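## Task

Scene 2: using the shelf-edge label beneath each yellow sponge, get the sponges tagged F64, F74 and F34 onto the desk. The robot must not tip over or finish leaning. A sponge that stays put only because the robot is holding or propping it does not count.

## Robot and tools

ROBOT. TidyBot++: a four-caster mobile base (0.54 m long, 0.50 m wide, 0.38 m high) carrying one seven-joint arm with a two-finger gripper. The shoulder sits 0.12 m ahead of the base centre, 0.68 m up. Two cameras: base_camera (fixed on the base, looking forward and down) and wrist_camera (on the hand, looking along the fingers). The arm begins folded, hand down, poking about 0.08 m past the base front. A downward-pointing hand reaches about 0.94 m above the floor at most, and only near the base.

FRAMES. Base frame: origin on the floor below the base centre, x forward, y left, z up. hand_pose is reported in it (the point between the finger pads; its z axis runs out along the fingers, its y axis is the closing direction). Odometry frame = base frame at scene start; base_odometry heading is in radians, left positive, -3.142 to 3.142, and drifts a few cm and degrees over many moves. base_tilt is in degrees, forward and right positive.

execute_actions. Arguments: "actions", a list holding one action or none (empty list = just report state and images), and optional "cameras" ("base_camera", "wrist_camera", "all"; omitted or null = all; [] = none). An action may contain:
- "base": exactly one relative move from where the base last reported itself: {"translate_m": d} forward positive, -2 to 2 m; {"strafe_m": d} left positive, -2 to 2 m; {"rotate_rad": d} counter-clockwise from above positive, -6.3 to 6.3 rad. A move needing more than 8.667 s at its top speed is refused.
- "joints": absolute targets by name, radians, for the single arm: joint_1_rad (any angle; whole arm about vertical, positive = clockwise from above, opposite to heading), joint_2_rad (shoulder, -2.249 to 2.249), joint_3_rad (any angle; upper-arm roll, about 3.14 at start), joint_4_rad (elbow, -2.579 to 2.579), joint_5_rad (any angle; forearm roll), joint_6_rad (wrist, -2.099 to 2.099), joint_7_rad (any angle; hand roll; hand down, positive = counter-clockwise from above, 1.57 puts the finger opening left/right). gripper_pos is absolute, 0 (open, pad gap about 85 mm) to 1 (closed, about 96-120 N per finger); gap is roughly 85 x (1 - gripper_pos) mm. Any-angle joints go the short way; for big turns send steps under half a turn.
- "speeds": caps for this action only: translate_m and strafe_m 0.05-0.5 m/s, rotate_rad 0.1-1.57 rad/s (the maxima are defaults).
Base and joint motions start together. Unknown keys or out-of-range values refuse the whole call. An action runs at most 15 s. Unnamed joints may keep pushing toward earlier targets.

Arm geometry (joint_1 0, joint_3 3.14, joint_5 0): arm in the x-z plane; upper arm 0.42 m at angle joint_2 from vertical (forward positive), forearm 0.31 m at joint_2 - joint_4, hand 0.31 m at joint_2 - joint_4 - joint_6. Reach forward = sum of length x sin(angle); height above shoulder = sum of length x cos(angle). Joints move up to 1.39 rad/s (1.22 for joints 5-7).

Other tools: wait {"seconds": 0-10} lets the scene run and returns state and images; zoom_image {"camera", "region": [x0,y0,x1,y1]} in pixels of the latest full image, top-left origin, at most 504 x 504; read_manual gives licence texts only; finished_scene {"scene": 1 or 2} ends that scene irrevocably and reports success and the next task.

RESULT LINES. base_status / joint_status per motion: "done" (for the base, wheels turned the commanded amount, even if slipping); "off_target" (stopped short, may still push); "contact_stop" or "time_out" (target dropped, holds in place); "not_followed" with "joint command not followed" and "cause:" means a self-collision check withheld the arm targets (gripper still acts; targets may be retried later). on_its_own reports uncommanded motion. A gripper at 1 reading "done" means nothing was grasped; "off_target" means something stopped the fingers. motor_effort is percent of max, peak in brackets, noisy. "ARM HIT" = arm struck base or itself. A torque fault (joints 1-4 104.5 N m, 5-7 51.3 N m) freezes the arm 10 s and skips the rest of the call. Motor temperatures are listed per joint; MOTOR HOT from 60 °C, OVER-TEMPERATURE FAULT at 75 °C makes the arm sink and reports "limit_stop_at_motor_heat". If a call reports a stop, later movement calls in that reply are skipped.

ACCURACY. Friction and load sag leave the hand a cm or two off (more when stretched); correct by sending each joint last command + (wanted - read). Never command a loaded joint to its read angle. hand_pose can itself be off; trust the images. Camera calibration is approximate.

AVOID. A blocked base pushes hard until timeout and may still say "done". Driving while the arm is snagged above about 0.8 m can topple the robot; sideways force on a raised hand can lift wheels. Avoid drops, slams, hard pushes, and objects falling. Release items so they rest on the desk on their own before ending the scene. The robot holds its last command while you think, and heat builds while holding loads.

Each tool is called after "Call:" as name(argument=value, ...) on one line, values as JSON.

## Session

Call:
execute_actions(actions=[])

Scene clock: 0.00 s.
Motor temperatures (°C, as the motors report them): [32 36 31 32 37 38 45]
base_odometry: x=+0.000 y=+0.000 heading=+0.000 (m, m, rad; odometry frame)
base_tilt: forward=-0.3 right=-0.4 (deg)
base_status: not commanded
joint_positions: joint_1_rad=-0.048 joint_2_rad=-0.396 joint_3_rad=+3.172 joint_4_rad=-2.554 joint_5_rad=-0.045 joint_6_rad=-0.898 joint_7_rad=+1.511 gripper_pos=+0.000
joint_status: not commanded
motor_effort: joint_1_rad=+0 joint_2_rad=+0 joint_3_rad=+2 joint_4_rad=+16 joint_5_rad=-1 joint_6_rad=+1 joint_7_rad=+0 (%)
hand_pose: x=+0.2455 y=+0.0160 z=+0.5863 quat_wxyz=(-0.026, +0.998, -0.033, +0.042) (m; base frame)
pictures: base_camera, wrist_camera
camera_calibration (this result's frames):
wrist_camera: T_world_to_cam=[[-0.0629555, -0.997898, -0.0153883, 0.0305906], [-0.990944, 0.0643343, -0.117858, 0.374247], [0.1186, 0.0078291, -0.992911, 0.691902], [0, 0, 0, 1]] pos_world=[0.290724, 0.0010324, 0.731576]
Images, in order (width x height): base_camera 644x364, wrist_camera 644x476.

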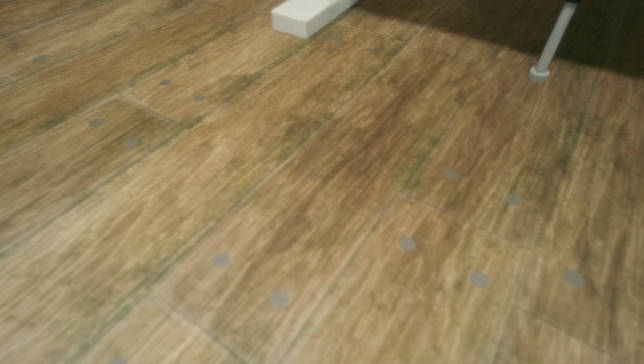

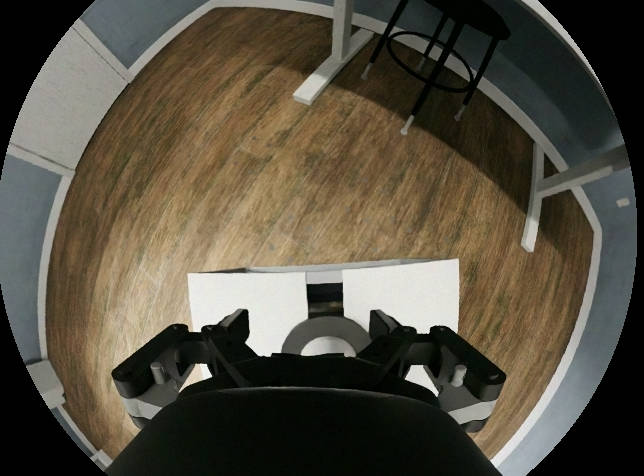

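Call:
execute_actions(actions=[{"base":{"rotate_rad":2.55},"joints":{"joint_6_rad":0.5,"joint_1_rad":0,"joint_3_rad":3.14,"joint_5_rad":0.03,"joint_7_rad":1.6}}])

Scene clock: 3.10 s.
Motor temperatures (°C, as the motors report them): [32 36 31 32 37 38 45]
base_odometry: x=+0.000 y=+0.000 heading=+2.549 (m, m, rad; odometry frame)
base_tilt: forward=-0.3 right=-0.4 (deg)
base_status: done
joint_positions: joint_1_rad=-0.010 joint_2_rad=-0.396 joint_3_rad=+3.157 joint_4_rad=-2.553 joint_5_rad=-0.013 joint_6_rad=+0.481 joint_7_rad=+1.576 gripper_pos=+0.000
joint_status: all done
motor_effort: joint_1_rad=+0(1) joint_2_rad=-5(6) joint_3_rad=+1(2) joint_4_rad=+19(19) joint_5_rad=+0(1) joint_6_rad=+7(6) joint_7_rad=+0(1) (%)
hand_pose: x=+0.5283 y=-0.0032 z=+0.8636 quat_wxyz=(-0.001, +0.743, -0.008, +0.669) (m; base frame)
pictures: base_camera, wrist_camera
camera_calibration (this result's frames):
wrist_camera: T_world_to_cam=[[-0.048357, -0.998826, -0.0029282, 0.0150591], [-0.0696188, 0.00629499, -0.997554, 0.96119], [0.996401, -0.0480349, -0.0698414, -0.327291], [0, 0, 0, 1]] pos_world=[0.393758, -0.00673059, 0.936025]
Images, in order (width x height): base_camera 644x364, wrist_camera 644x476.

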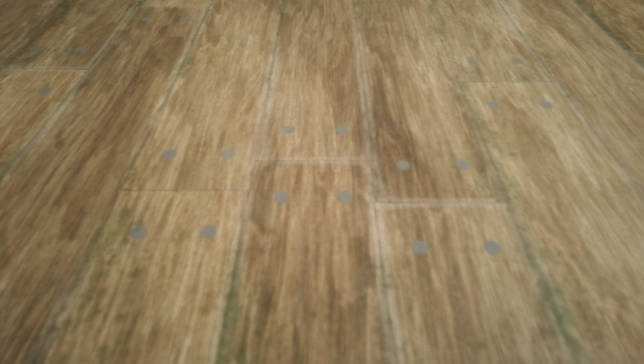

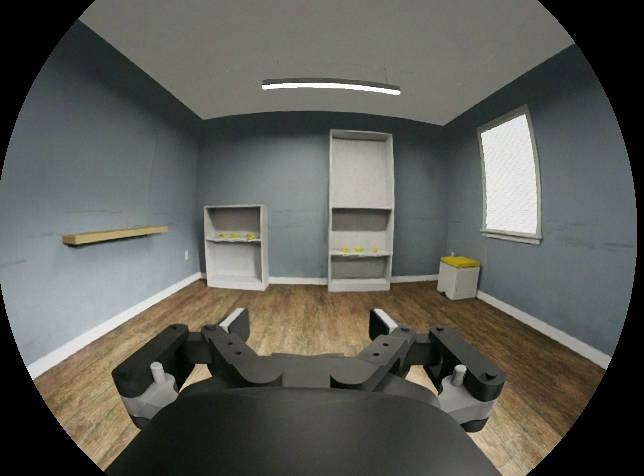

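Call:
execute_actions(actions=[{"base":{"translate_m":1.9},"joints":{"joint_2_rad":0.78,"joint_4_rad":-2.36,"joint_6_rad":1.36}}], cameras=["wrist_camera"])

Scene clock: 8.53 s.
Motor temperatures (°C, as the motors report them): [32 36 31 32 37 38 45]
base_odometry: x=-1.578 y=+1.059 heading=+2.550 (m, m, rad; odometry frame)
base_tilt: forward=-0.2 right=-0.4 (deg)
base_status: done
joint_positions: joint_1_rad=-0.010 joint_2_rad=+0.765 joint_3_rad=+3.157 joint_4_rad=-2.373 joint_5_rad=-0.013 joint_6_rad=+1.319 joint_7_rad=+1.576 gripper_pos=+0.000
joint_status: all done
motor_effort: joint_1_rad=+0(0) joint_2_rad=-33(35) joint_3_rad=+1(2) joint_4_rad=+6(20) joint_5_rad=+0(0) joint_6_rad=+7(7) joint_7_rad=+0(0) (%)
hand_pose: x=+0.7133 y=-0.0042 z=+0.5945 quat_wxyz=(+0.010, +0.789, +0.000, +0.614) (m; base frame)
pictures: wrist_camera
camera_calibration (this result's frames):
wrist_camera: T_world_to_cam=[[-0.0490179, -0.998364, 0.0294401, 0.00347235], [-0.211163, -0.0184506, -0.977277, 0.794452], [0.976221, -0.0541207, -0.209913, -0.432779], [0, 0, 0, 1]] pos_world=[0.590417, -0.00529751, 0.685451]
Images, in order (width x height): wrist_camera 644x476.

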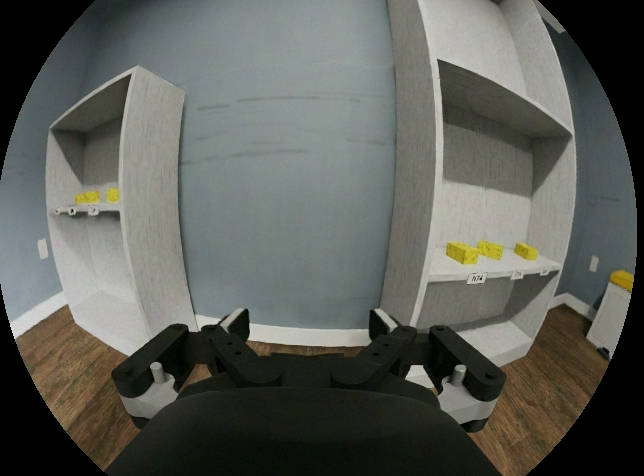

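Call:
execute_actions(actions=[{"base":{"strafe_m":-0.65}}])

Scene clock: 11.27 s.
Motor temperatures (°C, as the motors report them): [32 36 31 32 37 38 45]
base_odometry: x=-1.216 y=+1.599 heading=+2.550 (m, m, rad; odometry frame)
base_tilt: forward=-0.3 right=-0.4 (deg)
base_status: done
joint_positions: joint_1_rad=+0.000 joint_2_rad=+0.765 joint_3_rad=+3.155 joint_4_rad=-2.373 joint_5_rad=-0.010 joint_6_rad=+1.319 joint_7_rad=+1.576 gripper_pos=+0.000
joint_status: not commanded
motor_effort: joint_1_rad=+0(3) joint_2_rad=-32(33) joint_3_rad=+0(1) joint_4_rad=+6(6) joint_5_rad=+0(1) joint_6_rad=+7(7) joint_7_rad=-1(0) (%)
hand_pose: x=+0.7133 y=-0.0083 z=+0.5946 quat_wxyz=(+0.011, +0.789, -0.003, +0.614) (m; base frame)
pictures: base_camera, wrist_camera
camera_calibration (this result's frames):
wrist_camera: T_world_to_cam=[[-0.054774, -0.998099, 0.0282475, 0.00417617], [-0.210982, -0.0160822, -0.977358, 0.794405], [0.975954, -0.0594935, -0.2097, -0.432969], [0, 0, 0, 1]] pos_world=[0.590392, -0.00881484, 0.685507]
Images, in order (width x height): base_camera 644x364, wrist_camera 644x476.

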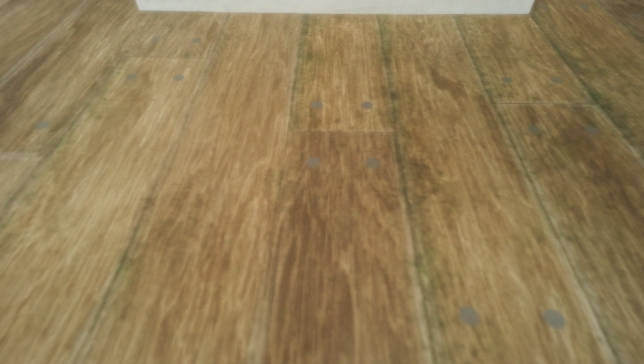

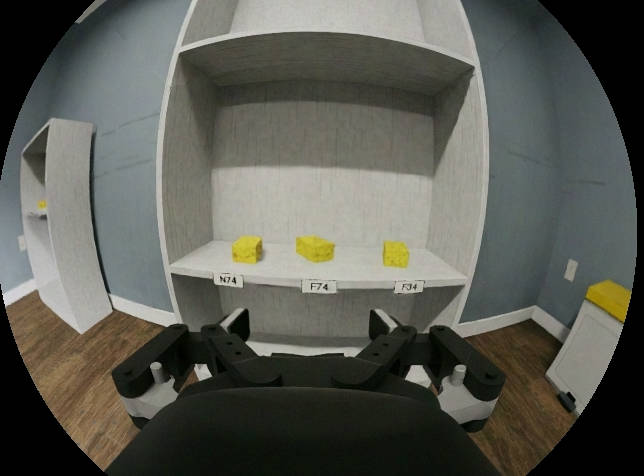

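Call:
execute_actions(actions=[{"base":{"translate_m":0.27}}])

Scene clock: 13.20 s.
Motor temperatures (°C, as the motors report them): [32 36 31 32 37 38 45]
base_odometry: x=-1.440 y=+1.749 heading=+2.550 (m, m, rad; odometry frame)
base_tilt: forward=-0.3 right=-0.4 (deg)
base_status: done
joint_positions: joint_1_rad=+0.000 joint_2_rad=+0.766 joint_3_rad=+3.155 joint_4_rad=-2.369 joint_5_rad=-0.010 joint_6_rad=+1.320 joint_7_rad=+1.576 gripper_pos=+0.000
joint_status: not commanded
motor_effort: joint_1_rad=+0(0) joint_2_rad=-33(36) joint_3_rad=+0(0) joint_4_rad=+6(8) joint_5_rad=+0(0) joint_6_rad=+7(8) joint_7_rad=+0(0) (%)
hand_pose: x=+0.7151 y=-0.0083 z=+0.5958 quat_wxyz=(+0.011, +0.788, -0.003, +0.616) (m; base frame)
pictures: base_camera, wrist_camera
camera_calibration (this result's frames):
wrist_camera: T_world_to_cam=[[-0.054826, -0.998102, 0.0280532, 0.00439851], [-0.206363, -0.0161622, -0.978342, 0.793223], [0.976938, -0.0594277, -0.205085, -0.437905], [0, 0, 0, 1]] pos_world=[0.591739, -0.00881326, 0.686112]
Images, in order (width x height): base_camera 644x364, wrist_camera 644x476.

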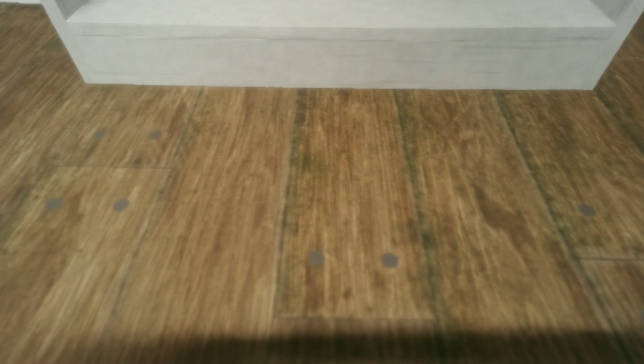

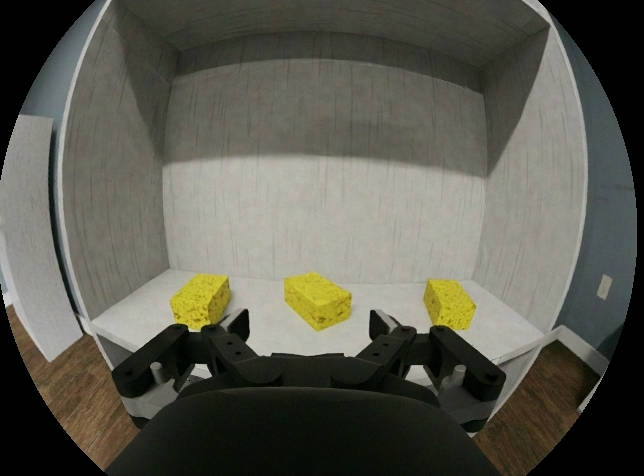

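Call:
zoom_image(camera="wrist_camera", region=[270, 260, 490, 340])

Region (270, 260, 490, 340) of wrist_camera's 644x476 image, scaled by 2.291; it fills the top 183 rows of this view, and the rest is white.

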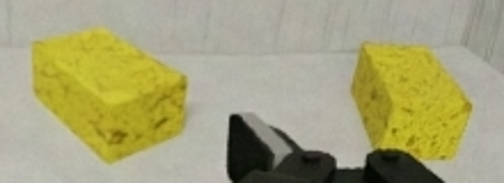

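Call:
execute_actions(actions=[{"base":{"strafe_m":-0.2},"joints":{"joint_6_rad":1.48,"joint_5_rad":0.63,"joint_2_rad":1.0,"joint_4_rad":-2.14}}], cameras=[])

Call:
execute_actions(actions=[{"base":{"translate_m":0.13},"speeds":{"translate_m":0.2}}], cameras=["wrist_camera"])

Scene clock: 15.67 s.
Motor temperatures (°C, as the motors report them): [32 36 31 32 37 38 45]
base_odometry: x=-1.328 y=+1.916 heading=+2.551 (m, m, rad; odometry frame)
base_tilt: forward=-0.3 right=-0.3 (deg)
base_status: done
joint_positions: joint_1_rad=+0.003 joint_2_rad=+0.990 joint_3_rad=+3.154 joint_4_rad=-2.160 joint_5_rad=+0.592 joint_6_rad=+1.437 joint_7_rad=+1.576 gripper_pos=+0.000
joint_status: all done
motor_effort: joint_1_rad=+0(3) joint_2_rad=-37(40) joint_3_rad=-3(3) joint_4_rad=+5(8) joint_5_rad=+0(0) joint_6_rad=+7(7) joint_7_rad=+0(0) (%)
hand_pose: x=+0.7254 y=+0.1661 z=+0.5529 quat_wxyz=(-0.184, +0.724, +0.220, +0.627) (m; base frame)
pictures: none
No camera images: the call's "cameras" was empty. Leave "cameras" out to get every camera's image.

Scene clock: 17.07 s.
Motor temperatures (°C, as the motors report them): [32 36 31 32 37 38 45]
base_odometry: x=-1.436 y=+1.988 heading=+2.550 (m, m, rad; odometry frame)
base_tilt: forward=-0.3 right=-0.4 (deg)
base_status: done
joint_positions: joint_1_rad=+0.003 joint_2_rad=+0.990 joint_3_rad=+3.154 joint_4_rad=-2.154 joint_5_rad=+0.592 joint_6_rad=+1.439 joint_7_rad=+1.576 gripper_pos=+0.000
joint_status: not commanded
motor_effort: joint_1_rad=+0(1) joint_2_rad=-38(40) joint_3_rad=-3(3) joint_4_rad=+5(7) joint_5_rad=+0(1) joint_6_rad=+8(8) joint_7_rad=-1(0) (%)
hand_pose: x=+0.7275 y=+0.1662 z=+0.5549 quat_wxyz=(-0.184, +0.722, +0.221, +0.630) (m; base frame)
pictures: wrist_camera
camera_calibration (this result's frames):
wrist_camera: T_world_to_cam=[[0.518473, -0.854806, 0.0221713, -0.257271], [-0.0767079, -0.0723189, -0.994427, 0.682539], [0.851646, 0.513883, -0.103066, -0.508831], [0, 0, 0, 1]] pos_world=[0.619088, 0.090923, 0.631996]
Images, in order (width x height): wrist_camera 644x476.

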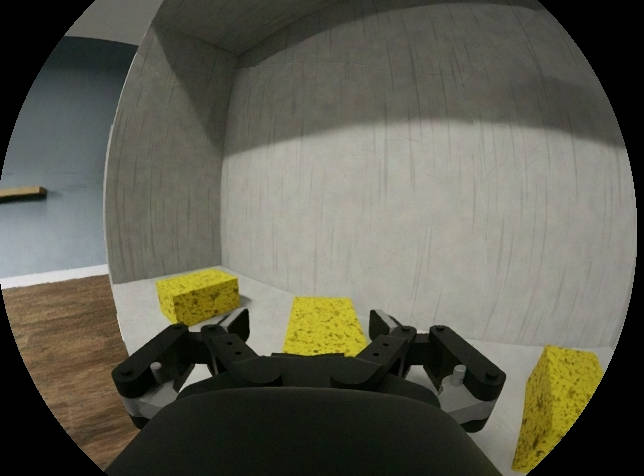

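Call:
execute_actions(actions=[{"base":{"translate_m":0.024}}], cameras=[])

Call:
execute_actions(actions=[{"joints":{"joint_6_rad":1.28}}], cameras=["wrist_camera"])

Scene clock: 18.00 s.
Motor temperatures (°C, as the motors report them): [32 36 31 32 37 38 45]
base_odometry: x=-1.456 y=+2.002 heading=+2.550 (m, m, rad; odometry frame)
base_tilt: forward=-0.3 right=-0.4 (deg)
base_status: done
joint_positions: joint_1_rad=+0.003 joint_2_rad=+0.990 joint_3_rad=+3.154 joint_4_rad=-2.149 joint_5_rad=+0.592 joint_6_rad=+1.439 joint_7_rad=+1.576 gripper_pos=+0.000
joint_status: not commanded
motor_effort: joint_1_rad=+0(2) joint_2_rad=-37(38) joint_3_rad=-2(3) joint_4_rad=+5(7) joint_5_rad=+0(1) joint_6_rad=+7(7) joint_7_rad=+0(0) (%)
hand_pose: x=+0.7294 y=+0.1662 z=+0.5564 quat_wxyz=(-0.183, +0.720, +0.221, +0.632) (m; base frame)
pictures: none
No camera images: the call's "cameras" was empty. Leave "cameras" out to get every camera's image.

Scene clock: 18.70 s.
Motor temperatures (°C, as the motors report them): [32 36 31 32 37 38 45]
base_odometry: x=-1.456 y=+2.002 heading=+2.550 (m, m, rad; odometry frame)
base_tilt: forward=-0.3 right=-0.4 (deg)
base_status: not commanded
joint_positions: joint_1_rad=+0.003 joint_2_rad=+0.994 joint_3_rad=+3.154 joint_4_rad=-2.149 joint_5_rad=+0.592 joint_6_rad=+1.308 joint_7_rad=+1.576 gripper_pos=+0.000
joint_status: all done
motor_effort: joint_1_rad=+0(0) joint_2_rad=-37(39) joint_3_rad=-3(3) joint_4_rad=+6(6) joint_5_rad=+0(0) joint_6_rad=+7(8) joint_7_rad=+0(1) (%)
hand_pose: x=+0.7223 y=+0.1614 z=+0.5142 quat_wxyz=(-0.169, +0.761, +0.233, +0.582) (m; base frame)
pictures: wrist_camera
camera_calibration (this result's frames):
wrist_camera: T_world_to_cam=[[0.520391, -0.853475, 0.0278068, -0.262231], [-0.182854, -0.143182, -0.972658, 0.718214], [0.834121, 0.501078, -0.230572, -0.425792], [0, 0, 0, 1]] pos_world=[0.622953, 0.0923822, 0.607693]
Images, in order (width x height): wrist_camera 644x476.

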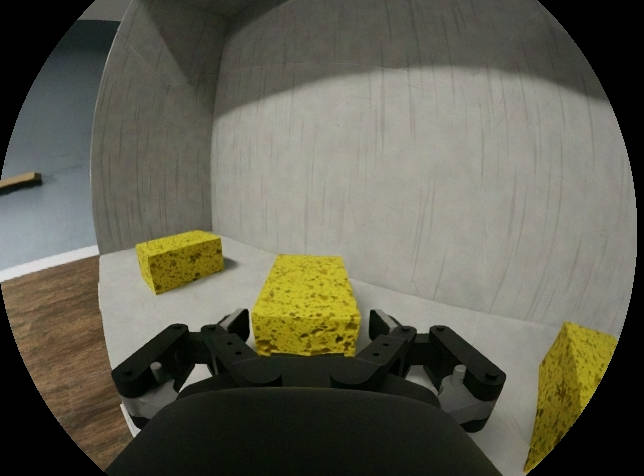

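Call:
execute_actions(actions=[{"base":{"strafe_m":0.012}}], cameras=[])

Call:
execute_actions(actions=[{"base":{"translate_m":0.03}}], cameras=["wrist_camera"])

Call:
execute_actions(actions=[{"joints":{"gripper_pos":1}}], cameras=["wrist_camera"])

Scene clock: 19.73 s.
Motor temperatures (°C, as the motors report them): [32 36 31 32 37 38 45]
base_odometry: x=-1.463 y=+1.992 heading=+2.550 (m, m, rad; odometry frame)
base_tilt: forward=-0.3 right=-0.4 (deg)
base_status: done
joint_positions: joint_1_rad=-0.002 joint_2_rad=+0.994 joint_3_rad=+3.153 joint_4_rad=-2.149 joint_5_rad=+0.592 joint_6_rad=+1.308 joint_7_rad=+1.576 gripper_pos=+0.000
joint_status: not commanded
motor_effort: joint_1_rad=+0(3) joint_2_rad=-38(38) joint_3_rad=-3(3) joint_4_rad=+5(6) joint_5_rad=+0(1) joint_6_rad=+6(7) joint_7_rad=+0(0) (%)
hand_pose: x=+0.7213 y=+0.1651 z=+0.5143 quat_wxyz=(-0.171, +0.760, +0.235, +0.581) (m; base frame)
pictures: none
No camera images: the call's "cameras" was empty. Leave "cameras" out to get every camera's image.

Scene clock: 20.60 s.
Motor temperatures (°C, as the motors report them): [32 36 31 32 37 38 45]
base_odometry: x=-1.488 y=+2.009 heading=+2.550 (m, m, rad; odometry frame)
base_tilt: forward=-0.3 right=-0.4 (deg)
base_status: done
joint_positions: joint_1_rad=-0.002 joint_2_rad=+0.994 joint_3_rad=+3.153 joint_4_rad=-2.146 joint_5_rad=+0.592 joint_6_rad=+1.308 joint_7_rad=+1.576 gripper_pos=+0.000
joint_status: not commanded
motor_effort: joint_1_rad=+0(2) joint_2_rad=-37(40) joint_3_rad=-2(4) joint_4_rad=+5(7) joint_5_rad=+0(1) joint_6_rad=+7(8) joint_7_rad=+0(0) (%)
hand_pose: x=+0.7223 y=+0.1651 z=+0.5149 quat_wxyz=(-0.171, +0.759, +0.235, +0.582) (m; base frame)
pictures: wrist_camera
camera_calibration (this result's frames):
wrist_camera: T_world_to_cam=[[0.525389, -0.850383, 0.0285493, -0.263628], [-0.17956, -0.14361, -0.973208, 0.717439], [0.8317, 0.506186, -0.228146, -0.427827], [0, 0, 0, 1]] pos_world=[0.623155, 0.0954065, 0.608137]
Images, in order (width x height): wrist_camera 644x476.

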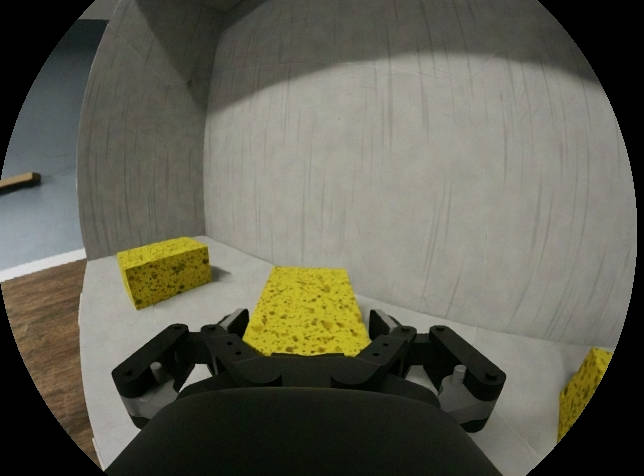

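Scene clock: 21.70 s.
Motor temperatures (°C, as the motors report them): [32 36 31 32 37 38 45]
base_odometry: x=-1.488 y=+2.009 heading=+2.550 (m, m, rad; odometry frame)
base_tilt: forward=-0.3 right=-0.4 (deg)
base_status: not commanded
joint_positions: joint_1_rad=-0.002 joint_2_rad=+0.992 joint_3_rad=+3.153 joint_4_rad=-2.146 joint_5_rad=+0.592 joint_6_rad=+1.308 joint_7_rad=+1.576 gripper_pos=+0.358
joint_status: gripper_pos off_target (ended at +0.358, target +1.000)
motor_effort: joint_1_rad=+0(1) joint_2_rad=-35(37) joint_3_rad=-1(3) joint_4_rad=+4(6) joint_5_rad=+0(0) joint_6_rad=+6(7) joint_7_rad=-1(0) (%)
hand_pose: x=+0.7225 y=+0.1651 z=+0.5157 quat_wxyz=(-0.171, +0.759, +0.235, +0.583) (m; base frame)
pictures: wrist_camera
camera_calibration (this result's frames):
wrist_camera: T_world_to_cam=[[0.525367, -0.850375, 0.0291945, -0.264066], [-0.178314, -0.143583, -0.973441, 0.71745], [0.831982, 0.506208, -0.227068, -0.428595], [0, 0, 0, 1]] pos_world=[0.623246, 0.0954177, 0.608784]
Images, in order (width x height): wrist_camera 644x476.

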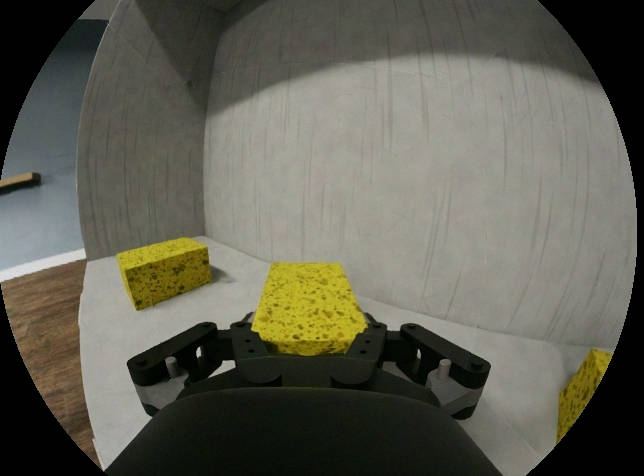

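Call:
execute_actions(actions=[{"joints":{"joint_6_rad":1.5}}], cameras=[])

Call:
execute_actions(actions=[{"base":{"translate_m":-0.45}}], cameras=[])

Call:
execute_actions(actions=[{"base":{"translate_m":-1.85},"joints":{"joint_1_rad":-2.7,"joint_2_rad":0.28,"joint_4_rad":-1.0,"joint_6_rad":-0.57,"joint_5_rad":-0.03}}], cameras=["wrist_camera"])

Scene clock: 22.73 s.
Motor temperatures (°C, as the motors report them): [32 36 31 32 37 38 45]
base_odometry: x=-1.488 y=+2.009 heading=+2.550 (m, m, rad; odometry frame)
base_tilt: forward=-0.3 right=-0.4 (deg)
base_status: not commanded
joint_positions: joint_1_rad=-0.002 joint_2_rad=+0.997 joint_3_rad=+3.153 joint_4_rad=-2.146 joint_5_rad=+0.592 joint_6_rad=+1.474 joint_7_rad=+1.576 gripper_pos=+0.358
joint_status: all done
motor_effort: joint_1_rad=+0(0) joint_2_rad=-37(40) joint_3_rad=-3(3) joint_4_rad=+5(6) joint_5_rad=-1(1) joint_6_rad=+7(8) joint_7_rad=+0(0) (%)
hand_pose: x=+0.7295 y=+0.1707 z=+0.5638 quat_wxyz=(-0.190, +0.710, +0.219, +0.642) (m; base frame)
pictures: none
No camera images: the call's "cameras" was empty. Leave "cameras" out to get every camera's image.

Scene clock: 25.03 s.
Motor temperatures (°C, as the motors report them): [32 36 31 32 37 38 45]
base_odometry: x=-1.115 y=+1.758 heading=+2.550 (m, m, rad; odometry frame)
base_tilt: forward=-0.3 right=-0.4 (deg)
base_status: done
joint_positions: joint_1_rad=-0.002 joint_2_rad=+0.997 joint_3_rad=+3.153 joint_4_rad=-2.146 joint_5_rad=+0.592 joint_6_rad=+1.474 joint_7_rad=+1.576 gripper_pos=+0.358
joint_status: not commanded
motor_effort: joint_1_rad=+0(3) joint_2_rad=-37(42) joint_3_rad=-2(4) joint_4_rad=+5(7) joint_5_rad=+0(1) joint_6_rad=+7(8) joint_7_rad=+0(1) (%)
hand_pose: x=+0.7296 y=+0.1705 z=+0.5638 quat_wxyz=(-0.190, +0.710, +0.219, +0.642) (m; base frame)
pictures: none
No camera images: the call's "cameras" was empty. Leave "cameras" out to get every camera's image.

Scene clock: 30.10 s.
Motor temperatures (°C, as the motors report them): [32 36 31 32 37 38 45]
base_odometry: x=+0.421 y=+0.726 heading=+2.550 (m, m, rad; odometry frame)
base_tilt: forward=-0.3 right=-0.3 (deg)
base_status: done
joint_positions: joint_1_rad=-2.698 joint_2_rad=+0.297 joint_3_rad=+3.147 joint_4_rad=-1.019 joint_5_rad=+0.013 joint_6_rad=-0.530 joint_7_rad=+1.576 gripper_pos=+0.358
joint_status: all done
motor_effort: joint_1_rad=+0(3) joint_2_rad=-34(45) joint_3_rad=+1(4) joint_4_rad=+21(22) joint_5_rad=+0(2) joint_6_rad=+7(8) joint_7_rad=+0(0) (%)
hand_pose: x=-0.5360 y=+0.3154 z=+1.0791 quat_wxyz=(-0.587, +0.172, +0.778, +0.142) (m; base frame)
pictures: wrist_camera
camera_calibration (this result's frames):
wrist_camera: T_world_to_cam=[[0.46716, 0.883516, 0.0340644, -0.074858], [0.223956, -0.0809708, -0.97123, 1.25652], [-0.855339, 0.461349, -0.235695, -0.210685], [0, 0, 0, 1]] pos_world=[-0.426642, 0.265079, 1.17326]
Images, in order (width x height): wrist_camera 644x476.

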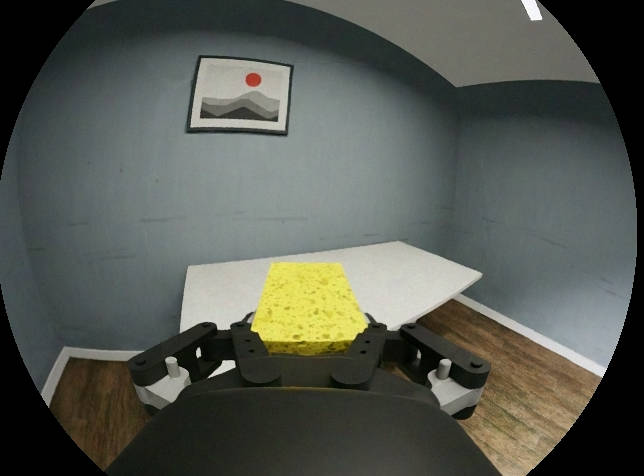

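Call:
execute_actions(actions=[{"base":{"translate_m":-0.35},"joints":{"joint_2_rad":0.6,"joint_4_rad":-1.0,"joint_6_rad":-0.22}}], cameras=["wrist_camera"])

Scene clock: 32.33 s.
Motor temperatures (°C, as the motors report them): [32 36 31 32 37 38 45]
base_odometry: x=+0.711 y=+0.530 heading=+2.550 (m, m, rad; odometry frame)
base_tilt: forward=-0.3 right=-0.4 (deg)
base_status: done
joint_positions: joint_1_rad=-2.701 joint_2_rad=+0.618 joint_3_rad=+3.147 joint_4_rad=-1.011 joint_5_rad=+0.013 joint_6_rad=-0.262 joint_7_rad=+1.576 gripper_pos=+0.358
joint_status: all done
motor_effort: joint_1_rad=+0(2) joint_2_rad=-45(54) joint_3_rad=+0(1) joint_4_rad=+22(24) joint_5_rad=+0(0) joint_6_rad=+6(7) joint_7_rad=+0(0) (%)
hand_pose: x=-0.6514 y=+0.3665 z=+0.9090 quat_wxyz=(-0.570, +0.172, +0.792, +0.137) (m; base frame)
pictures: wrist_camera
camera_calibration (this result's frames):
wrist_camera: T_world_to_cam=[[0.459707, 0.887276, 0.0375673, -0.0697462], [0.264188, -0.0962466, -0.959657, 1.14265], [-0.847865, 0.451086, -0.278653, -0.325344], [0, 0, 0, 1]] pos_world=[-0.545658, 0.318618, 1.00851]
Images, in order (width x height): wrist_camera 644x476.

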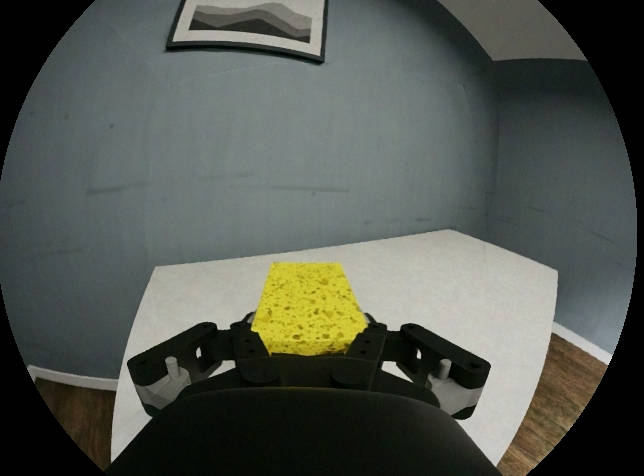

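Call:
execute_actions(actions=[{"joints":{"joint_4_rad":-1.39,"joint_6_rad":0.2}}], cameras=[])

Call:
execute_actions(actions=[{"joints":{"joint_4_rad":-1.45,"joint_6_rad":0.26}}], cameras=["wrist_camera"])

Scene clock: 34.30 s.
Motor temperatures (°C, as the motors report them): [32 36 31 32 37 38 45]
base_odometry: x=+0.711 y=+0.530 heading=+2.550 (m, m, rad; odometry frame)
base_tilt: forward=-0.4 right=-0.4 (deg)
base_status: not commanded
joint_positions: joint_1_rad=-2.701 joint_2_rad=+0.615 joint_3_rad=+3.147 joint_4_rad=-1.374 joint_5_rad=+0.013 joint_6_rad=+0.157 joint_7_rad=+1.576 gripper_pos=+0.358
joint_status: all done
motor_effort: joint_1_rad=+0(0) joint_2_rad=-44(46) joint_3_rad=+1(0) joint_4_rad=+20(21) joint_5_rad=+0(0) joint_6_rad=+7(7) joint_7_rad=+0(0) (%)
hand_pose: x=-0.6319 y=+0.3557 z=+0.8172 quat_wxyz=(-0.593, +0.167, +0.775, +0.140) (m; base frame)
pictures: none
No camera images: the call's "cameras" was empty. Leave "cameras" out to get every camera's image.

Scene clock: 35.10 s.
Motor temperatures (°C, as the motors report them): [32 36 31 32 37 38 45]
base_odometry: x=+0.711 y=+0.530 heading=+2.550 (m, m, rad; odometry frame)
base_tilt: forward=-0.3 right=-0.4 (deg)
base_status: not commanded
joint_positions: joint_1_rad=-2.701 joint_2_rad=+0.615 joint_3_rad=+3.147 joint_4_rad=-1.438 joint_5_rad=+0.013 joint_6_rad=+0.216 joint_7_rad=+1.576 gripper_pos=+0.358
joint_status: all done
motor_effort: joint_1_rad=+0(0) joint_2_rad=-44(45) joint_3_rad=+0(0) joint_4_rad=+20(22) joint_5_rad=+0(0) joint_6_rad=+7(7) joint_7_rad=+0(1) (%)
hand_pose: x=-0.6237 y=+0.3516 z=+0.7977 quat_wxyz=(-0.591, +0.167, +0.777, +0.140) (m; base frame)
pictures: wrist_camera
camera_calibration (this result's frames):
wrist_camera: T_world_to_cam=[[0.45606, 0.889288, 0.034297, -0.0654266], [0.217688, -0.074105, -0.973201, 1.0011], [-0.862915, 0.451304, -0.227383, -0.376503], [0, 0, 0, 1]] pos_world=[-0.512978, 0.302287, 0.890905]
Images, in order (width x height): wrist_camera 644x476.

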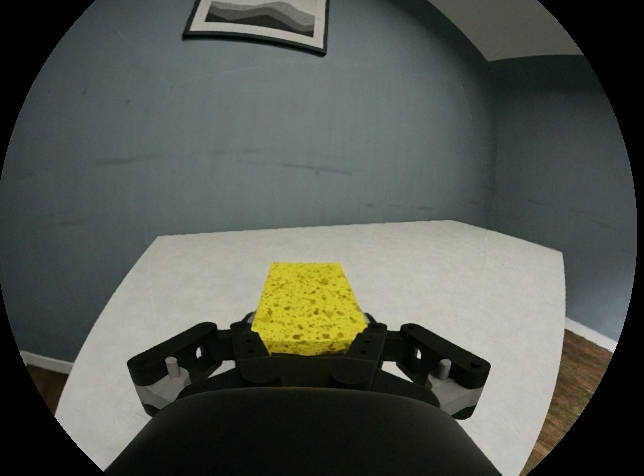

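Call:
execute_actions(actions=[{"joints":{"joint_4_rad":-1.51,"joint_6_rad":0.32}}], cameras=[])

Scene clock: 35.97 s.
Motor temperatures (°C, as the motors report them): [32 36 31 32 37 38 45]
base_odometry: x=+0.711 y=+0.530 heading=+2.550 (m, m, rad; odometry frame)
base_tilt: forward=-0.4 right=-0.4 (deg)
base_status: not commanded
joint_positions: joint_1_rad=-2.701 joint_2_rad=+0.615 joint_3_rad=+3.147 joint_4_rad=-1.498 joint_5_rad=+0.013 joint_6_rad=+0.276 joint_7_rad=+1.576 gripper_pos=+0.358
joint_status: all done
motor_effort: joint_1_rad=+0(0) joint_2_rad=-43(44) joint_3_rad=+0(1) joint_4_rad=+20(21) joint_5_rad=+0(0) joint_6_rad=+7(6) joint_7_rad=+0(0) (%)
hand_pose: x=-0.6154 y=+0.3475 z=+0.7814 quat_wxyz=(-0.591, +0.167, +0.777, +0.139) (m; base frame)
pictures: none
No camera images: the call's "cameras" was empty. Leave "cameras" out to get every camera's image.

Call:
execute_actions(actions=[{"joints":{"joint_4_rad":-1.56,"joint_6_rad":0.37}}], cameras=[])

Scene clock: 36.77 s.
Motor temperatures (°C, as the motors report them): [32 36 31 32 37 38 45]
base_odometry: x=+0.711 y=+0.530 heading=+2.550 (m, m, rad; odometry frame)
base_tilt: forward=-0.3 right=-0.4 (deg)
base_status: not commanded
joint_positions: joint_1_rad=-2.701 joint_2_rad=+0.615 joint_3_rad=+3.147 joint_4_rad=-1.547 joint_5_rad=+0.013 joint_6_rad=+0.327 joint_7_rad=+1.576 gripper_pos=+0.358
joint_status: all done
motor_effort: joint_1_rad=+0(0) joint_2_rad=-42(44) joint_3_rad=+0(1) joint_4_rad=+19(21) joint_5_rad=+0(0) joint_6_rad=+7(7) joint_7_rad=+0(0) (%)
hand_pose: x=-0.6080 y=+0.3438 z=+0.7686 quat_wxyz=(-0.591, +0.166, +0.777, +0.139) (m; base frame)
pictures: none
No camera images: the call's "cameras" was empty. Leave "cameras" out to get every camera's image.

Call:
execute_actions(actions=[{"joints":{"joint_4_rad":-1.61,"joint_6_rad":0.42}}], cameras=[])

Scene clock: 37.60 s.
Motor temperatures (°C, as the motors report them): [32 36 31 32 37 38 45]
base_odometry: x=+0.711 y=+0.530 heading=+2.550 (m, m, rad; odometry frame)
base_tilt: forward=-0.3 right=-0.4 (deg)
base_status: not commanded
joint_positions: joint_1_rad=-2.701 joint_2_rad=+0.615 joint_3_rad=+3.147 joint_4_rad=-1.598 joint_5_rad=+0.013 joint_6_rad=+0.377 joint_7_rad=+1.576 gripper_pos=+0.358
joint_status: all done
motor_effort: joint_1_rad=+0(0) joint_2_rad=-42(44) joint_3_rad=+1(0) joint_4_rad=+19(21) joint_5_rad=+0(0) joint_6_rad=+7(7) joint_7_rad=+0(0) (%)
hand_pose: x=-0.5998 y=+0.3397 z=+0.7557 quat_wxyz=(-0.591, +0.166, +0.777, +0.139) (m; base frame)
pictures: none
No camera images: the call's "cameras" was empty. Leave "cameras" out to get every camera's image.

Call:
execute_actions(actions=[{"joints":{"joint_4_rad":-1.66,"joint_6_rad":0.47}}], cameras=["wrist_camera"])

Scene clock: 38.43 s.
Motor temperatures (°C, as the motors report them): [32 36 31 32 37 38 45]
base_odometry: x=+0.711 y=+0.530 heading=+2.550 (m, m, rad; odometry frame)
base_tilt: forward=-0.4 right=-0.4 (deg)
base_status: not commanded
joint_positions: joint_1_rad=-2.701 joint_2_rad=+0.613 joint_3_rad=+3.147 joint_4_rad=-1.639 joint_5_rad=+0.013 joint_6_rad=+0.434 joint_7_rad=+1.576 gripper_pos=+0.358
joint_status: all done
motor_effort: joint_1_rad=+0(0) joint_2_rad=-41(42) joint_3_rad=+0(1) joint_4_rad=+18(18) joint_5_rad=+0(0) joint_6_rad=+7(7) joint_7_rad=+1(0) (%)
hand_pose: x=-0.5937 y=+0.3366 z=+0.7514 quat_wxyz=(-0.598, +0.165, +0.772, +0.140) (m; base frame)
pictures: wrist_camera
camera_calibration (this result's frames):
wrist_camera: T_world_to_cam=[[0.454512, 0.890158, 0.0322153, -0.0637708], [0.201225, -0.0673788, -0.977225, 0.939301], [-0.867714, 0.450643, -0.209747, -0.370255], [0, 0, 0, 1]] pos_world=[-0.481302, 0.286908, 0.842303]
Images, in order (width x height): wrist_camera 644x476.

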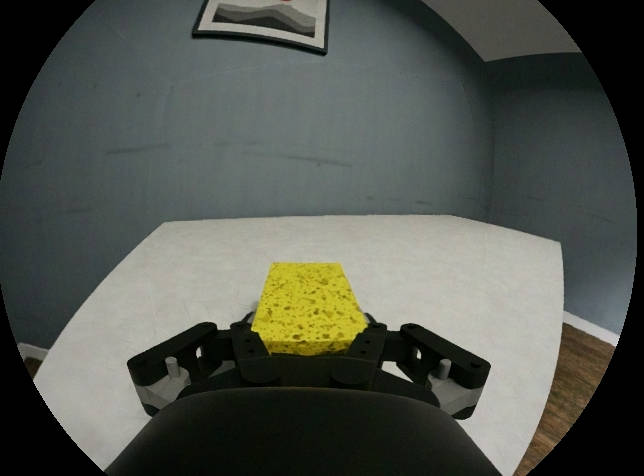

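Call:
execute_actions(actions=[{"joints":{"gripper_pos":0}}], cameras=[])

Call:
execute_actions(actions=[{"joints":{"joint_2_rad":0.48}}], cameras=["wrist_camera"])

Call:
execute_actions(actions=[{"base":{"translate_m":2.0},"joints":{"joint_1_rad":0.0,"joint_6_rad":1.35}}], cameras=[])

Call:
execute_actions(actions=[{"base":{"translate_m":0.35},"joints":{"joint_2_rad":1.0,"joint_4_rad":-2.16}}])

Scene clock: 39.90 s.
Motor temperatures (°C, as the motors report them): [32 37 31 32 37 38 45]
base_odometry: x=+0.711 y=+0.530 heading=+2.550 (m, m, rad; odometry frame)
base_tilt: forward=-0.3 right=-0.4 (deg)
base_status: not commanded
joint_positions: joint_1_rad=-2.701 joint_2_rad=+0.612 joint_3_rad=+3.147 joint_4_rad=-1.643 joint_5_rad=+0.013 joint_6_rad=+0.435 joint_7_rad=+1.576 gripper_pos=+0.000
joint_status: all done
motor_effort: joint_1_rad=+0(1) joint_2_rad=-41(42) joint_3_rad=+0(0) joint_4_rad=+18(19) joint_5_rad=+0(0) joint_6_rad=+7(7) joint_7_rad=+0(0) (%)
hand_pose: x=-0.5928 y=+0.3362 z=+0.7506 quat_wxyz=(-0.598, +0.165, +0.772, +0.140) (m; base frame)
pictures: none
No camera images: the call's "cameras" was empty. Leave "cameras" out to get every camera's image.

Scene clock: 40.97 s.
Motor temperatures (°C, as the motors report them): [32 37 31 32 37 38 45]
base_odometry: x=+0.711 y=+0.530 heading=+2.550 (m, m, rad; odometry frame)
base_tilt: forward=-0.3 right=-0.4 (deg)
base_status: not commanded
joint_positions: joint_1_rad=-2.701 joint_2_rad=+0.482 joint_3_rad=+3.147 joint_4_rad=-1.646 joint_5_rad=+0.013 joint_6_rad=+0.435 joint_7_rad=+1.576 gripper_pos=+0.000
joint_status: all done
motor_effort: joint_1_rad=+0(0) joint_2_rad=-39(44) joint_3_rad=+0(0) joint_4_rad=+20(20) joint_5_rad=+0(0) joint_6_rad=+7(7) joint_7_rad=+0(1) (%)
hand_pose: x=-0.5780 y=+0.3291 z=+0.8504 quat_wxyz=(-0.645, +0.157, +0.732, +0.151) (m; base frame)
pictures: wrist_camera
camera_calibration (this result's frames):
wrist_camera: T_world_to_cam=[[0.457937, 0.888543, 0.0280361, -0.0614385], [0.0889391, -0.0144129, -0.995933, 0.966003], [-0.884525, 0.458568, -0.0856264, -0.450358], [0, 0, 0, 1]] pos_world=[-0.456133, 0.275033, 0.925234]
Images, in order (width x height): wrist_camera 644x476.

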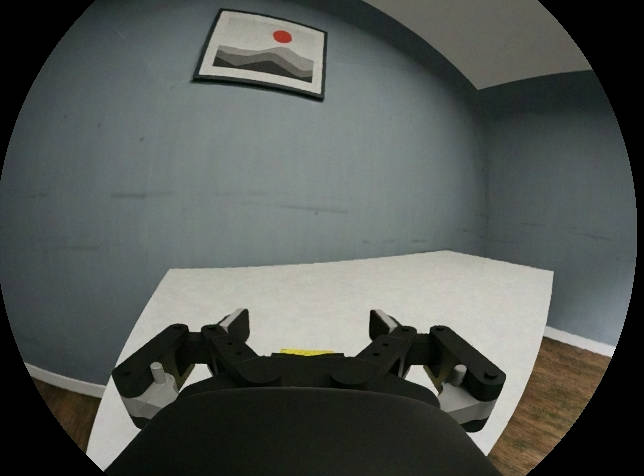

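Scene clock: 46.43 s.
Motor temperatures (°C, as the motors report them): [32 37 31 32 37 38 45]
base_odometry: x=-0.948 y=+1.646 heading=+2.550 (m, m, rad; odometry frame)
base_tilt: forward=-0.3 right=-0.4 (deg)
base_status: done
joint_positions: joint_1_rad=-0.001 joint_2_rad=+0.481 joint_3_rad=+3.144 joint_4_rad=-1.648 joint_5_rad=+0.010 joint_6_rad=+1.308 joint_7_rad=+1.576 gripper_pos=+0.000
joint_status: all done
motor_effort: joint_1_rad=+0(3) joint_2_rad=-37(44) joint_3_rad=+1(3) joint_4_rad=+18(20) joint_5_rad=+0(1) joint_6_rad=+5(7) joint_7_rad=+0(1) (%)
hand_pose: x=+0.8083 y=+0.0043 z=+1.1003 quat_wxyz=(+0.002, +0.399, +0.006, +0.917) (m; base frame)
pictures: none
No camera images: the call's "cameras" was empty. Leave "cameras" out to get every camera's image.

Scene clock: 48.53 s.
Motor temperatures (°C, as the motors report them): [32 37 31 32 37 38 45]
base_odometry: x=-1.239 y=+1.841 heading=+2.550 (m, m, rad; odometry frame)
base_tilt: forward=-0.3 right=-0.4 (deg)
base_status: done
joint_positions: joint_1_rad=-0.001 joint_2_rad=+0.995 joint_3_rad=+3.144 joint_4_rad=-2.142 joint_5_rad=+0.010 joint_6_rad=+1.316 joint_7_rad=+1.576 gripper_pos=+0.000
joint_status: all done
motor_effort: joint_1_rad=+0(1) joint_2_rad=-39(47) joint_3_rad=+0(0) joint_4_rad=+6(19) joint_5_rad=+0(1) joint_6_rad=+7(9) joint_7_rad=+0(0) (%)
hand_pose: x=+0.7751 y=+0.0040 z=+0.5197 quat_wxyz=(-0.001, +0.790, +0.007, +0.614) (m; base frame)
pictures: base_camera, wrist_camera
camera_calibration (this result's frames):
wrist_camera: T_world_to_cam=[[-0.0248866, -0.999462, 0.0213476, 0.00238446], [-0.212554, -0.0155757, -0.977025, 0.735476], [0.976832, -0.0288523, -0.212052, -0.50786], [0, 0, 0, 1]] pos_world=[0.652482, -0.000814171, 0.610835]
Images, in order (width x height): base_camera 644x364, wrist_camera 644x476.

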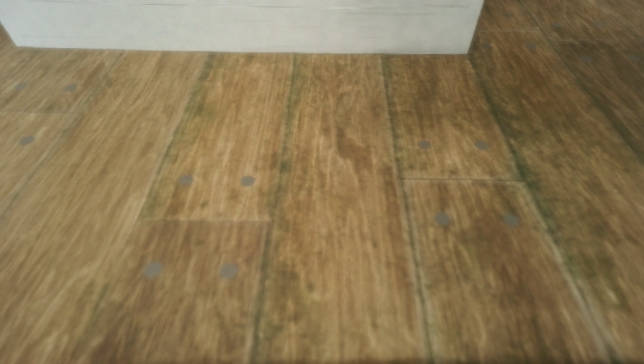

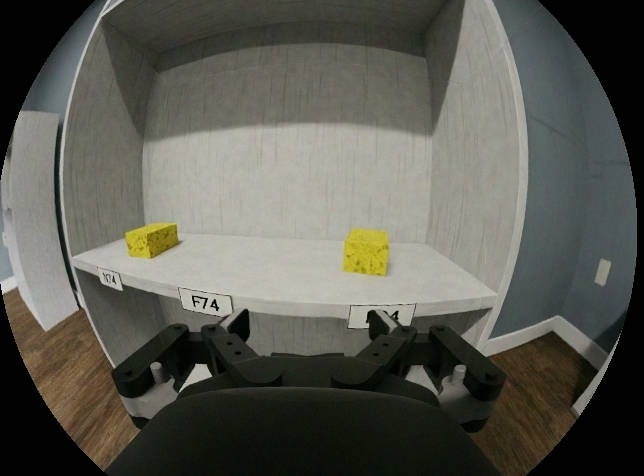

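Call:
execute_actions(actions=[{"joints":{"joint_5_rad":-0.29}}], cameras=["wrist_camera"])

Call:
execute_actions(actions=[{"base":{"translate_m":0.13},"speeds":{"translate_m":0.2}}], cameras=["wrist_camera"])

Scene clock: 49.80 s.
Motor temperatures (°C, as the motors report them): [32 37 31 32 37 38 45]
base_odometry: x=-1.239 y=+1.841 heading=+2.550 (m, m, rad; odometry frame)
base_tilt: forward=-0.3 right=-0.4 (deg)
base_status: not commanded
joint_positions: joint_1_rad=+0.004 joint_2_rad=+0.995 joint_3_rad=+3.144 joint_4_rad=-2.142 joint_5_rad=-0.277 joint_6_rad=+1.316 joint_7_rad=+1.576 gripper_pos=+0.000
joint_status: all done
motor_effort: joint_1_rad=+0(2) joint_2_rad=-38(38) joint_3_rad=+1(2) joint_4_rad=+6(6) joint_5_rad=+0(2) joint_6_rad=+7(7) joint_7_rad=+0(0) (%)
hand_pose: x=+0.7631 y=-0.0847 z=+0.5197 quat_wxyz=(+0.088, +0.782, -0.109, +0.607) (m; base frame)
pictures: wrist_camera
camera_calibration (this result's frames):
wrist_camera: T_world_to_cam=[[-0.311489, -0.950041, 0.0199336, 0.137018], [-0.207772, 0.0476224, -0.977017, 0.733207], [0.927257, -0.308472, -0.212226, -0.484475], [0, 0, 0, 1]] pos_world=[0.644253, -0.0541919, 0.610807]
Images, in order (width x height): wrist_camera 644x476.

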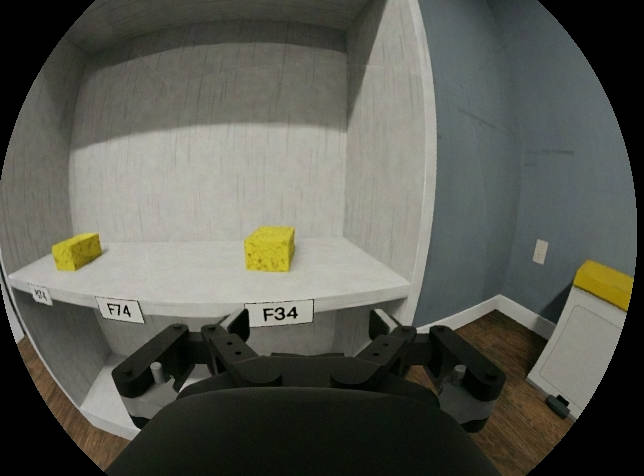

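Scene clock: 51.20 s.
Motor temperatures (°C, as the motors report them): [32 37 31 32 37 38 45]
base_odometry: x=-1.347 y=+1.914 heading=+2.550 (m, m, rad; odometry frame)
base_tilt: forward=-0.3 right=-0.4 (deg)
base_status: done
joint_positions: joint_1_rad=+0.004 joint_2_rad=+0.995 joint_3_rad=+3.144 joint_4_rad=-2.147 joint_5_rad=-0.277 joint_6_rad=+1.316 joint_7_rad=+1.576 gripper_pos=+0.000
joint_status: not commanded
motor_effort: joint_1_rad=+0(1) joint_2_rad=-38(40) joint_3_rad=+2(2) joint_4_rad=+6(7) joint_5_rad=+0(0) joint_6_rad=+7(7) joint_7_rad=+0(0) (%)
hand_pose: x=+0.7614 y=-0.0847 z=+0.5184 quat_wxyz=(+0.088, +0.784, -0.108, +0.605) (m; base frame)
pictures: wrist_camera
camera_calibration (this result's frames):
wrist_camera: T_world_to_cam=[[-0.311409, -0.950038, 0.0212542, 0.135777], [-0.211981, 0.0476469, -0.976112, 0.734368], [0.926331, -0.308476, -0.216228, -0.480392], [0, 0, 0, 1]] pos_world=[0.642956, -0.0541866, 0.610065]
Images, in order (width x height): wrist_camera 644x476.

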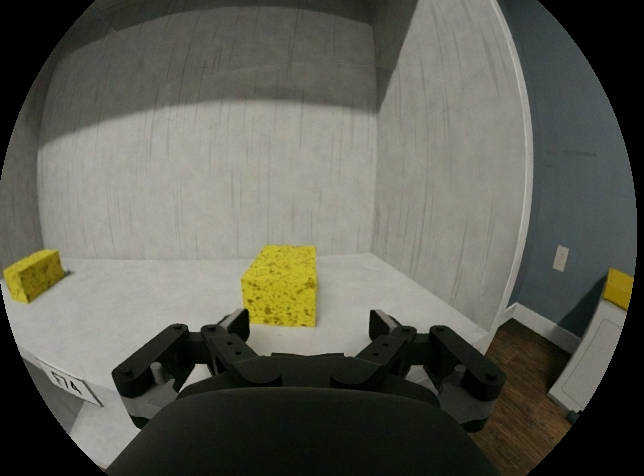

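Call:
execute_actions(actions=[{"base":{"strafe_m":0.006}}], cameras=[])

Call:
execute_actions(actions=[{"base":{"translate_m":0.08},"speeds":{"translate_m":0.12}}], cameras=["wrist_camera"])

Scene clock: 52.07 s.
Motor temperatures (°C, as the motors report them): [32 37 31 32 37 38 45]
base_odometry: x=-1.350 y=+1.909 heading=+2.549 (m, m, rad; odometry frame)
base_tilt: forward=-0.2 right=-0.3 (deg)
base_status: done
joint_positions: joint_1_rad=+0.001 joint_2_rad=+0.995 joint_3_rad=+3.144 joint_4_rad=-2.147 joint_5_rad=-0.277 joint_6_rad=+1.316 joint_7_rad=+1.576 gripper_pos=+0.000
joint_status: not commanded
motor_effort: joint_1_rad=+0(3) joint_2_rad=-38(39) joint_3_rad=+1(3) joint_4_rad=+6(6) joint_5_rad=+0(1) joint_6_rad=+7(7) joint_7_rad=+0(1) (%)
hand_pose: x=+0.7617 y=-0.0830 z=+0.5184 quat_wxyz=(+0.088, +0.784, -0.107, +0.606) (m; base frame)
pictures: none
No camera images: the call's "cameras" was empty. Leave "cameras" out to get every camera's image.

Scene clock: 53.33 s.
Motor temperatures (°C, as the motors report them): [32 37 31 32 37 38 45]
base_odometry: x=-1.417 y=+1.954 heading=+2.550 (m, m, rad; odometry frame)
base_tilt: forward=-0.3 right=-0.4 (deg)
base_status: done
joint_positions: joint_1_rad=+0.001 joint_2_rad=+0.995 joint_3_rad=+3.144 joint_4_rad=-2.148 joint_5_rad=-0.277 joint_6_rad=+1.316 joint_7_rad=+1.576 gripper_pos=+0.000
joint_status: not commanded
motor_effort: joint_1_rad=+0(3) joint_2_rad=-38(40) joint_3_rad=+1(2) joint_4_rad=+6(7) joint_5_rad=+0(1) joint_6_rad=+7(7) joint_7_rad=+0(0) (%)
hand_pose: x=+0.7610 y=-0.0830 z=+0.5179 quat_wxyz=(+0.088, +0.784, -0.107, +0.605) (m; base frame)
pictures: wrist_camera
camera_calibration (this result's frames):
wrist_camera: T_world_to_cam=[[-0.308827, -0.95087, 0.0217432, 0.135013], [-0.213667, 0.0470829, -0.975771, 0.734809], [0.926808, -0.30599, -0.21771, -0.478976], [0, 0, 0, 1]] pos_world=[0.642619, -0.0527791, 0.609792]
Images, in order (width x height): wrist_camera 644x476.

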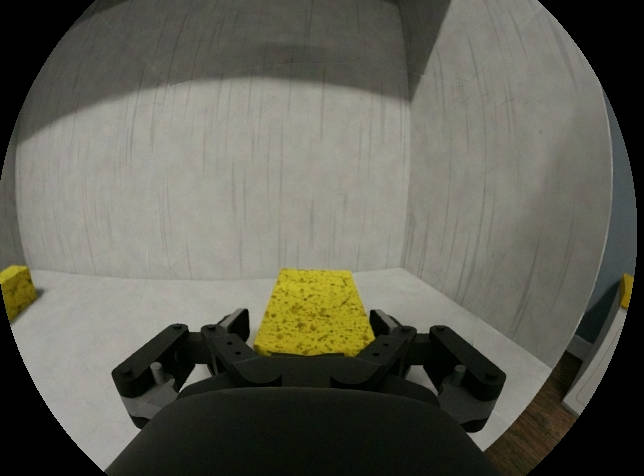

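Call:
execute_actions(actions=[{"joints":{"gripper_pos":1}}], cameras=[])

Call:
execute_actions(actions=[{"joints":{"joint_6_rad":1.47}}], cameras=[])

Call:
execute_actions(actions=[{"base":{"translate_m":-0.56}}], cameras=[])

Call:
execute_actions(actions=[{"base":{"translate_m":-2.0},"joints":{"joint_1_rad":-2.45,"joint_2_rad":0.75,"joint_4_rad":-1.01,"joint_6_rad":0.06,"joint_5_rad":0.04}}], cameras=["wrist_camera"])

Scene clock: 54.90 s.
Motor temperatures (°C, as the motors report them): [32 37 31 32 37 38 45]
base_odometry: x=-1.417 y=+1.954 heading=+2.550 (m, m, rad; odometry frame)
base_tilt: forward=-0.2 right=-0.3 (deg)
base_status: not commanded
joint_positions: joint_1_rad=+0.001 joint_2_rad=+0.995 joint_3_rad=+3.144 joint_4_rad=-2.148 joint_5_rad=-0.277 joint_6_rad=+1.317 joint_7_rad=+1.576 gripper_pos=+0.372
joint_status: gripper_pos off_target (ended at +0.372, target +1.000)
motor_effort: joint_1_rad=+0(0) joint_2_rad=-36(38) joint_3_rad=+1(2) joint_4_rad=+5(6) joint_5_rad=+0(0) joint_6_rad=+6(7) joint_7_rad=+0(0) (%)
hand_pose: x=+0.7611 y=-0.0830 z=+0.5184 quat_wxyz=(+0.088, +0.784, -0.107, +0.605) (m; base frame)
pictures: none
No camera images: the call's "cameras" was empty. Leave "cameras" out to get every camera's image.

Scene clock: 55.50 s.
Motor temperatures (°C, as the motors report them): [32 37 31 32 37 38 45]
base_odometry: x=-1.417 y=+1.954 heading=+2.550 (m, m, rad; odometry frame)
base_tilt: forward=-0.3 right=-0.4 (deg)
base_status: not commanded
joint_positions: joint_1_rad=+0.001 joint_2_rad=+0.996 joint_3_rad=+3.144 joint_4_rad=-2.149 joint_5_rad=-0.277 joint_6_rad=+1.440 joint_7_rad=+1.576 gripper_pos=+0.372
joint_status: all done
motor_effort: joint_1_rad=+0(0) joint_2_rad=-39(40) joint_3_rad=+1(2) joint_4_rad=+6(7) joint_5_rad=+0(0) joint_6_rad=+7(8) joint_7_rad=+0(0) (%)
hand_pose: x=+0.7678 y=-0.0850 z=+0.5546 quat_wxyz=(+0.095, +0.746, -0.102, +0.652) (m; base frame)
pictures: none
No camera images: the call's "cameras" was empty. Leave "cameras" out to get every camera's image.

Scene clock: 58.20 s.
Motor temperatures (°C, as the motors report them): [32 37 31 32 37 38 45]
base_odometry: x=-0.952 y=+1.641 heading=+2.550 (m, m, rad; odometry frame)
base_tilt: forward=-0.3 right=-0.4 (deg)
base_status: done
joint_positions: joint_1_rad=+0.001 joint_2_rad=+0.996 joint_3_rad=+3.144 joint_4_rad=-2.154 joint_5_rad=-0.277 joint_6_rad=+1.440 joint_7_rad=+1.576 gripper_pos=+0.372
joint_status: not commanded
motor_effort: joint_1_rad=+0(4) joint_2_rad=-39(41) joint_3_rad=+1(3) joint_4_rad=+6(7) joint_5_rad=+0(1) joint_6_rad=+7(7) joint_7_rad=+0(0) (%)
hand_pose: x=+0.7660 y=-0.0846 z=+0.5531 quat_wxyz=(+0.095, +0.747, -0.101, +0.650) (m; base frame)
pictures: none
No camera images: the call's "cameras" was empty. Leave "cameras" out to get every camera's image.

Scene clock: 63.57 s.
Motor temperatures (°C, as the motors report them): [32 37 31 32 37 38 45]
base_odometry: x=+0.708 y=+0.526 heading=+2.550 (m, m, rad; odometry frame)
base_tilt: forward=-0.3 right=-0.4 (deg)
base_status: done
joint_positions: joint_1_rad=-2.453 joint_2_rad=+0.771 joint_3_rad=+3.144 joint_4_rad=-1.029 joint_5_rad=-0.005 joint_6_rad=+0.101 joint_7_rad=+1.576 gripper_pos=+0.372
joint_status: all done
motor_effort: joint_1_rad=+0(4) joint_2_rad=-50(53) joint_3_rad=+1(1) joint_4_rad=+21(22) joint_5_rad=+0(1) joint_6_rad=+7(8) joint_7_rad=+0(0) (%)
hand_pose: x=-0.5818 y=+0.5775 z=+0.8724 quat_wxyz=(-0.621, +0.254, +0.707, +0.225) (m; base frame)
pictures: wrist_camera
camera_calibration (this result's frames):
wrist_camera: T_world_to_cam=[[0.666057, 0.745808, 0.0117853, -0.0633072], [0.0765024, -0.0525879, -0.995682, 1.00642], [-0.741968, 0.664082, -0.0920827, -0.595911], [0, 0, 0, 1]] pos_world=[-0.476974, 0.495875, 0.947949]
Images, in order (width x height): wrist_camera 644x476.

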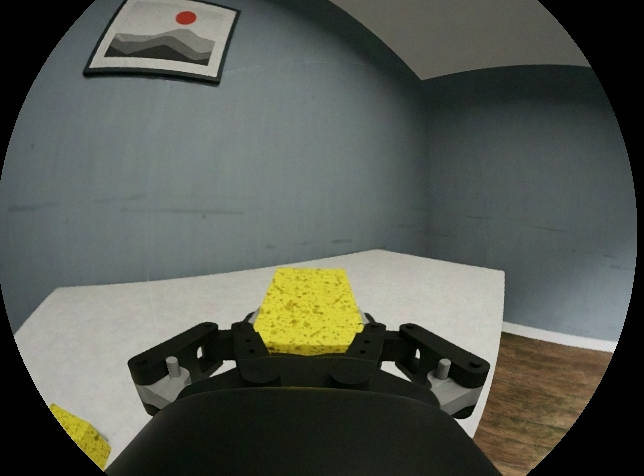

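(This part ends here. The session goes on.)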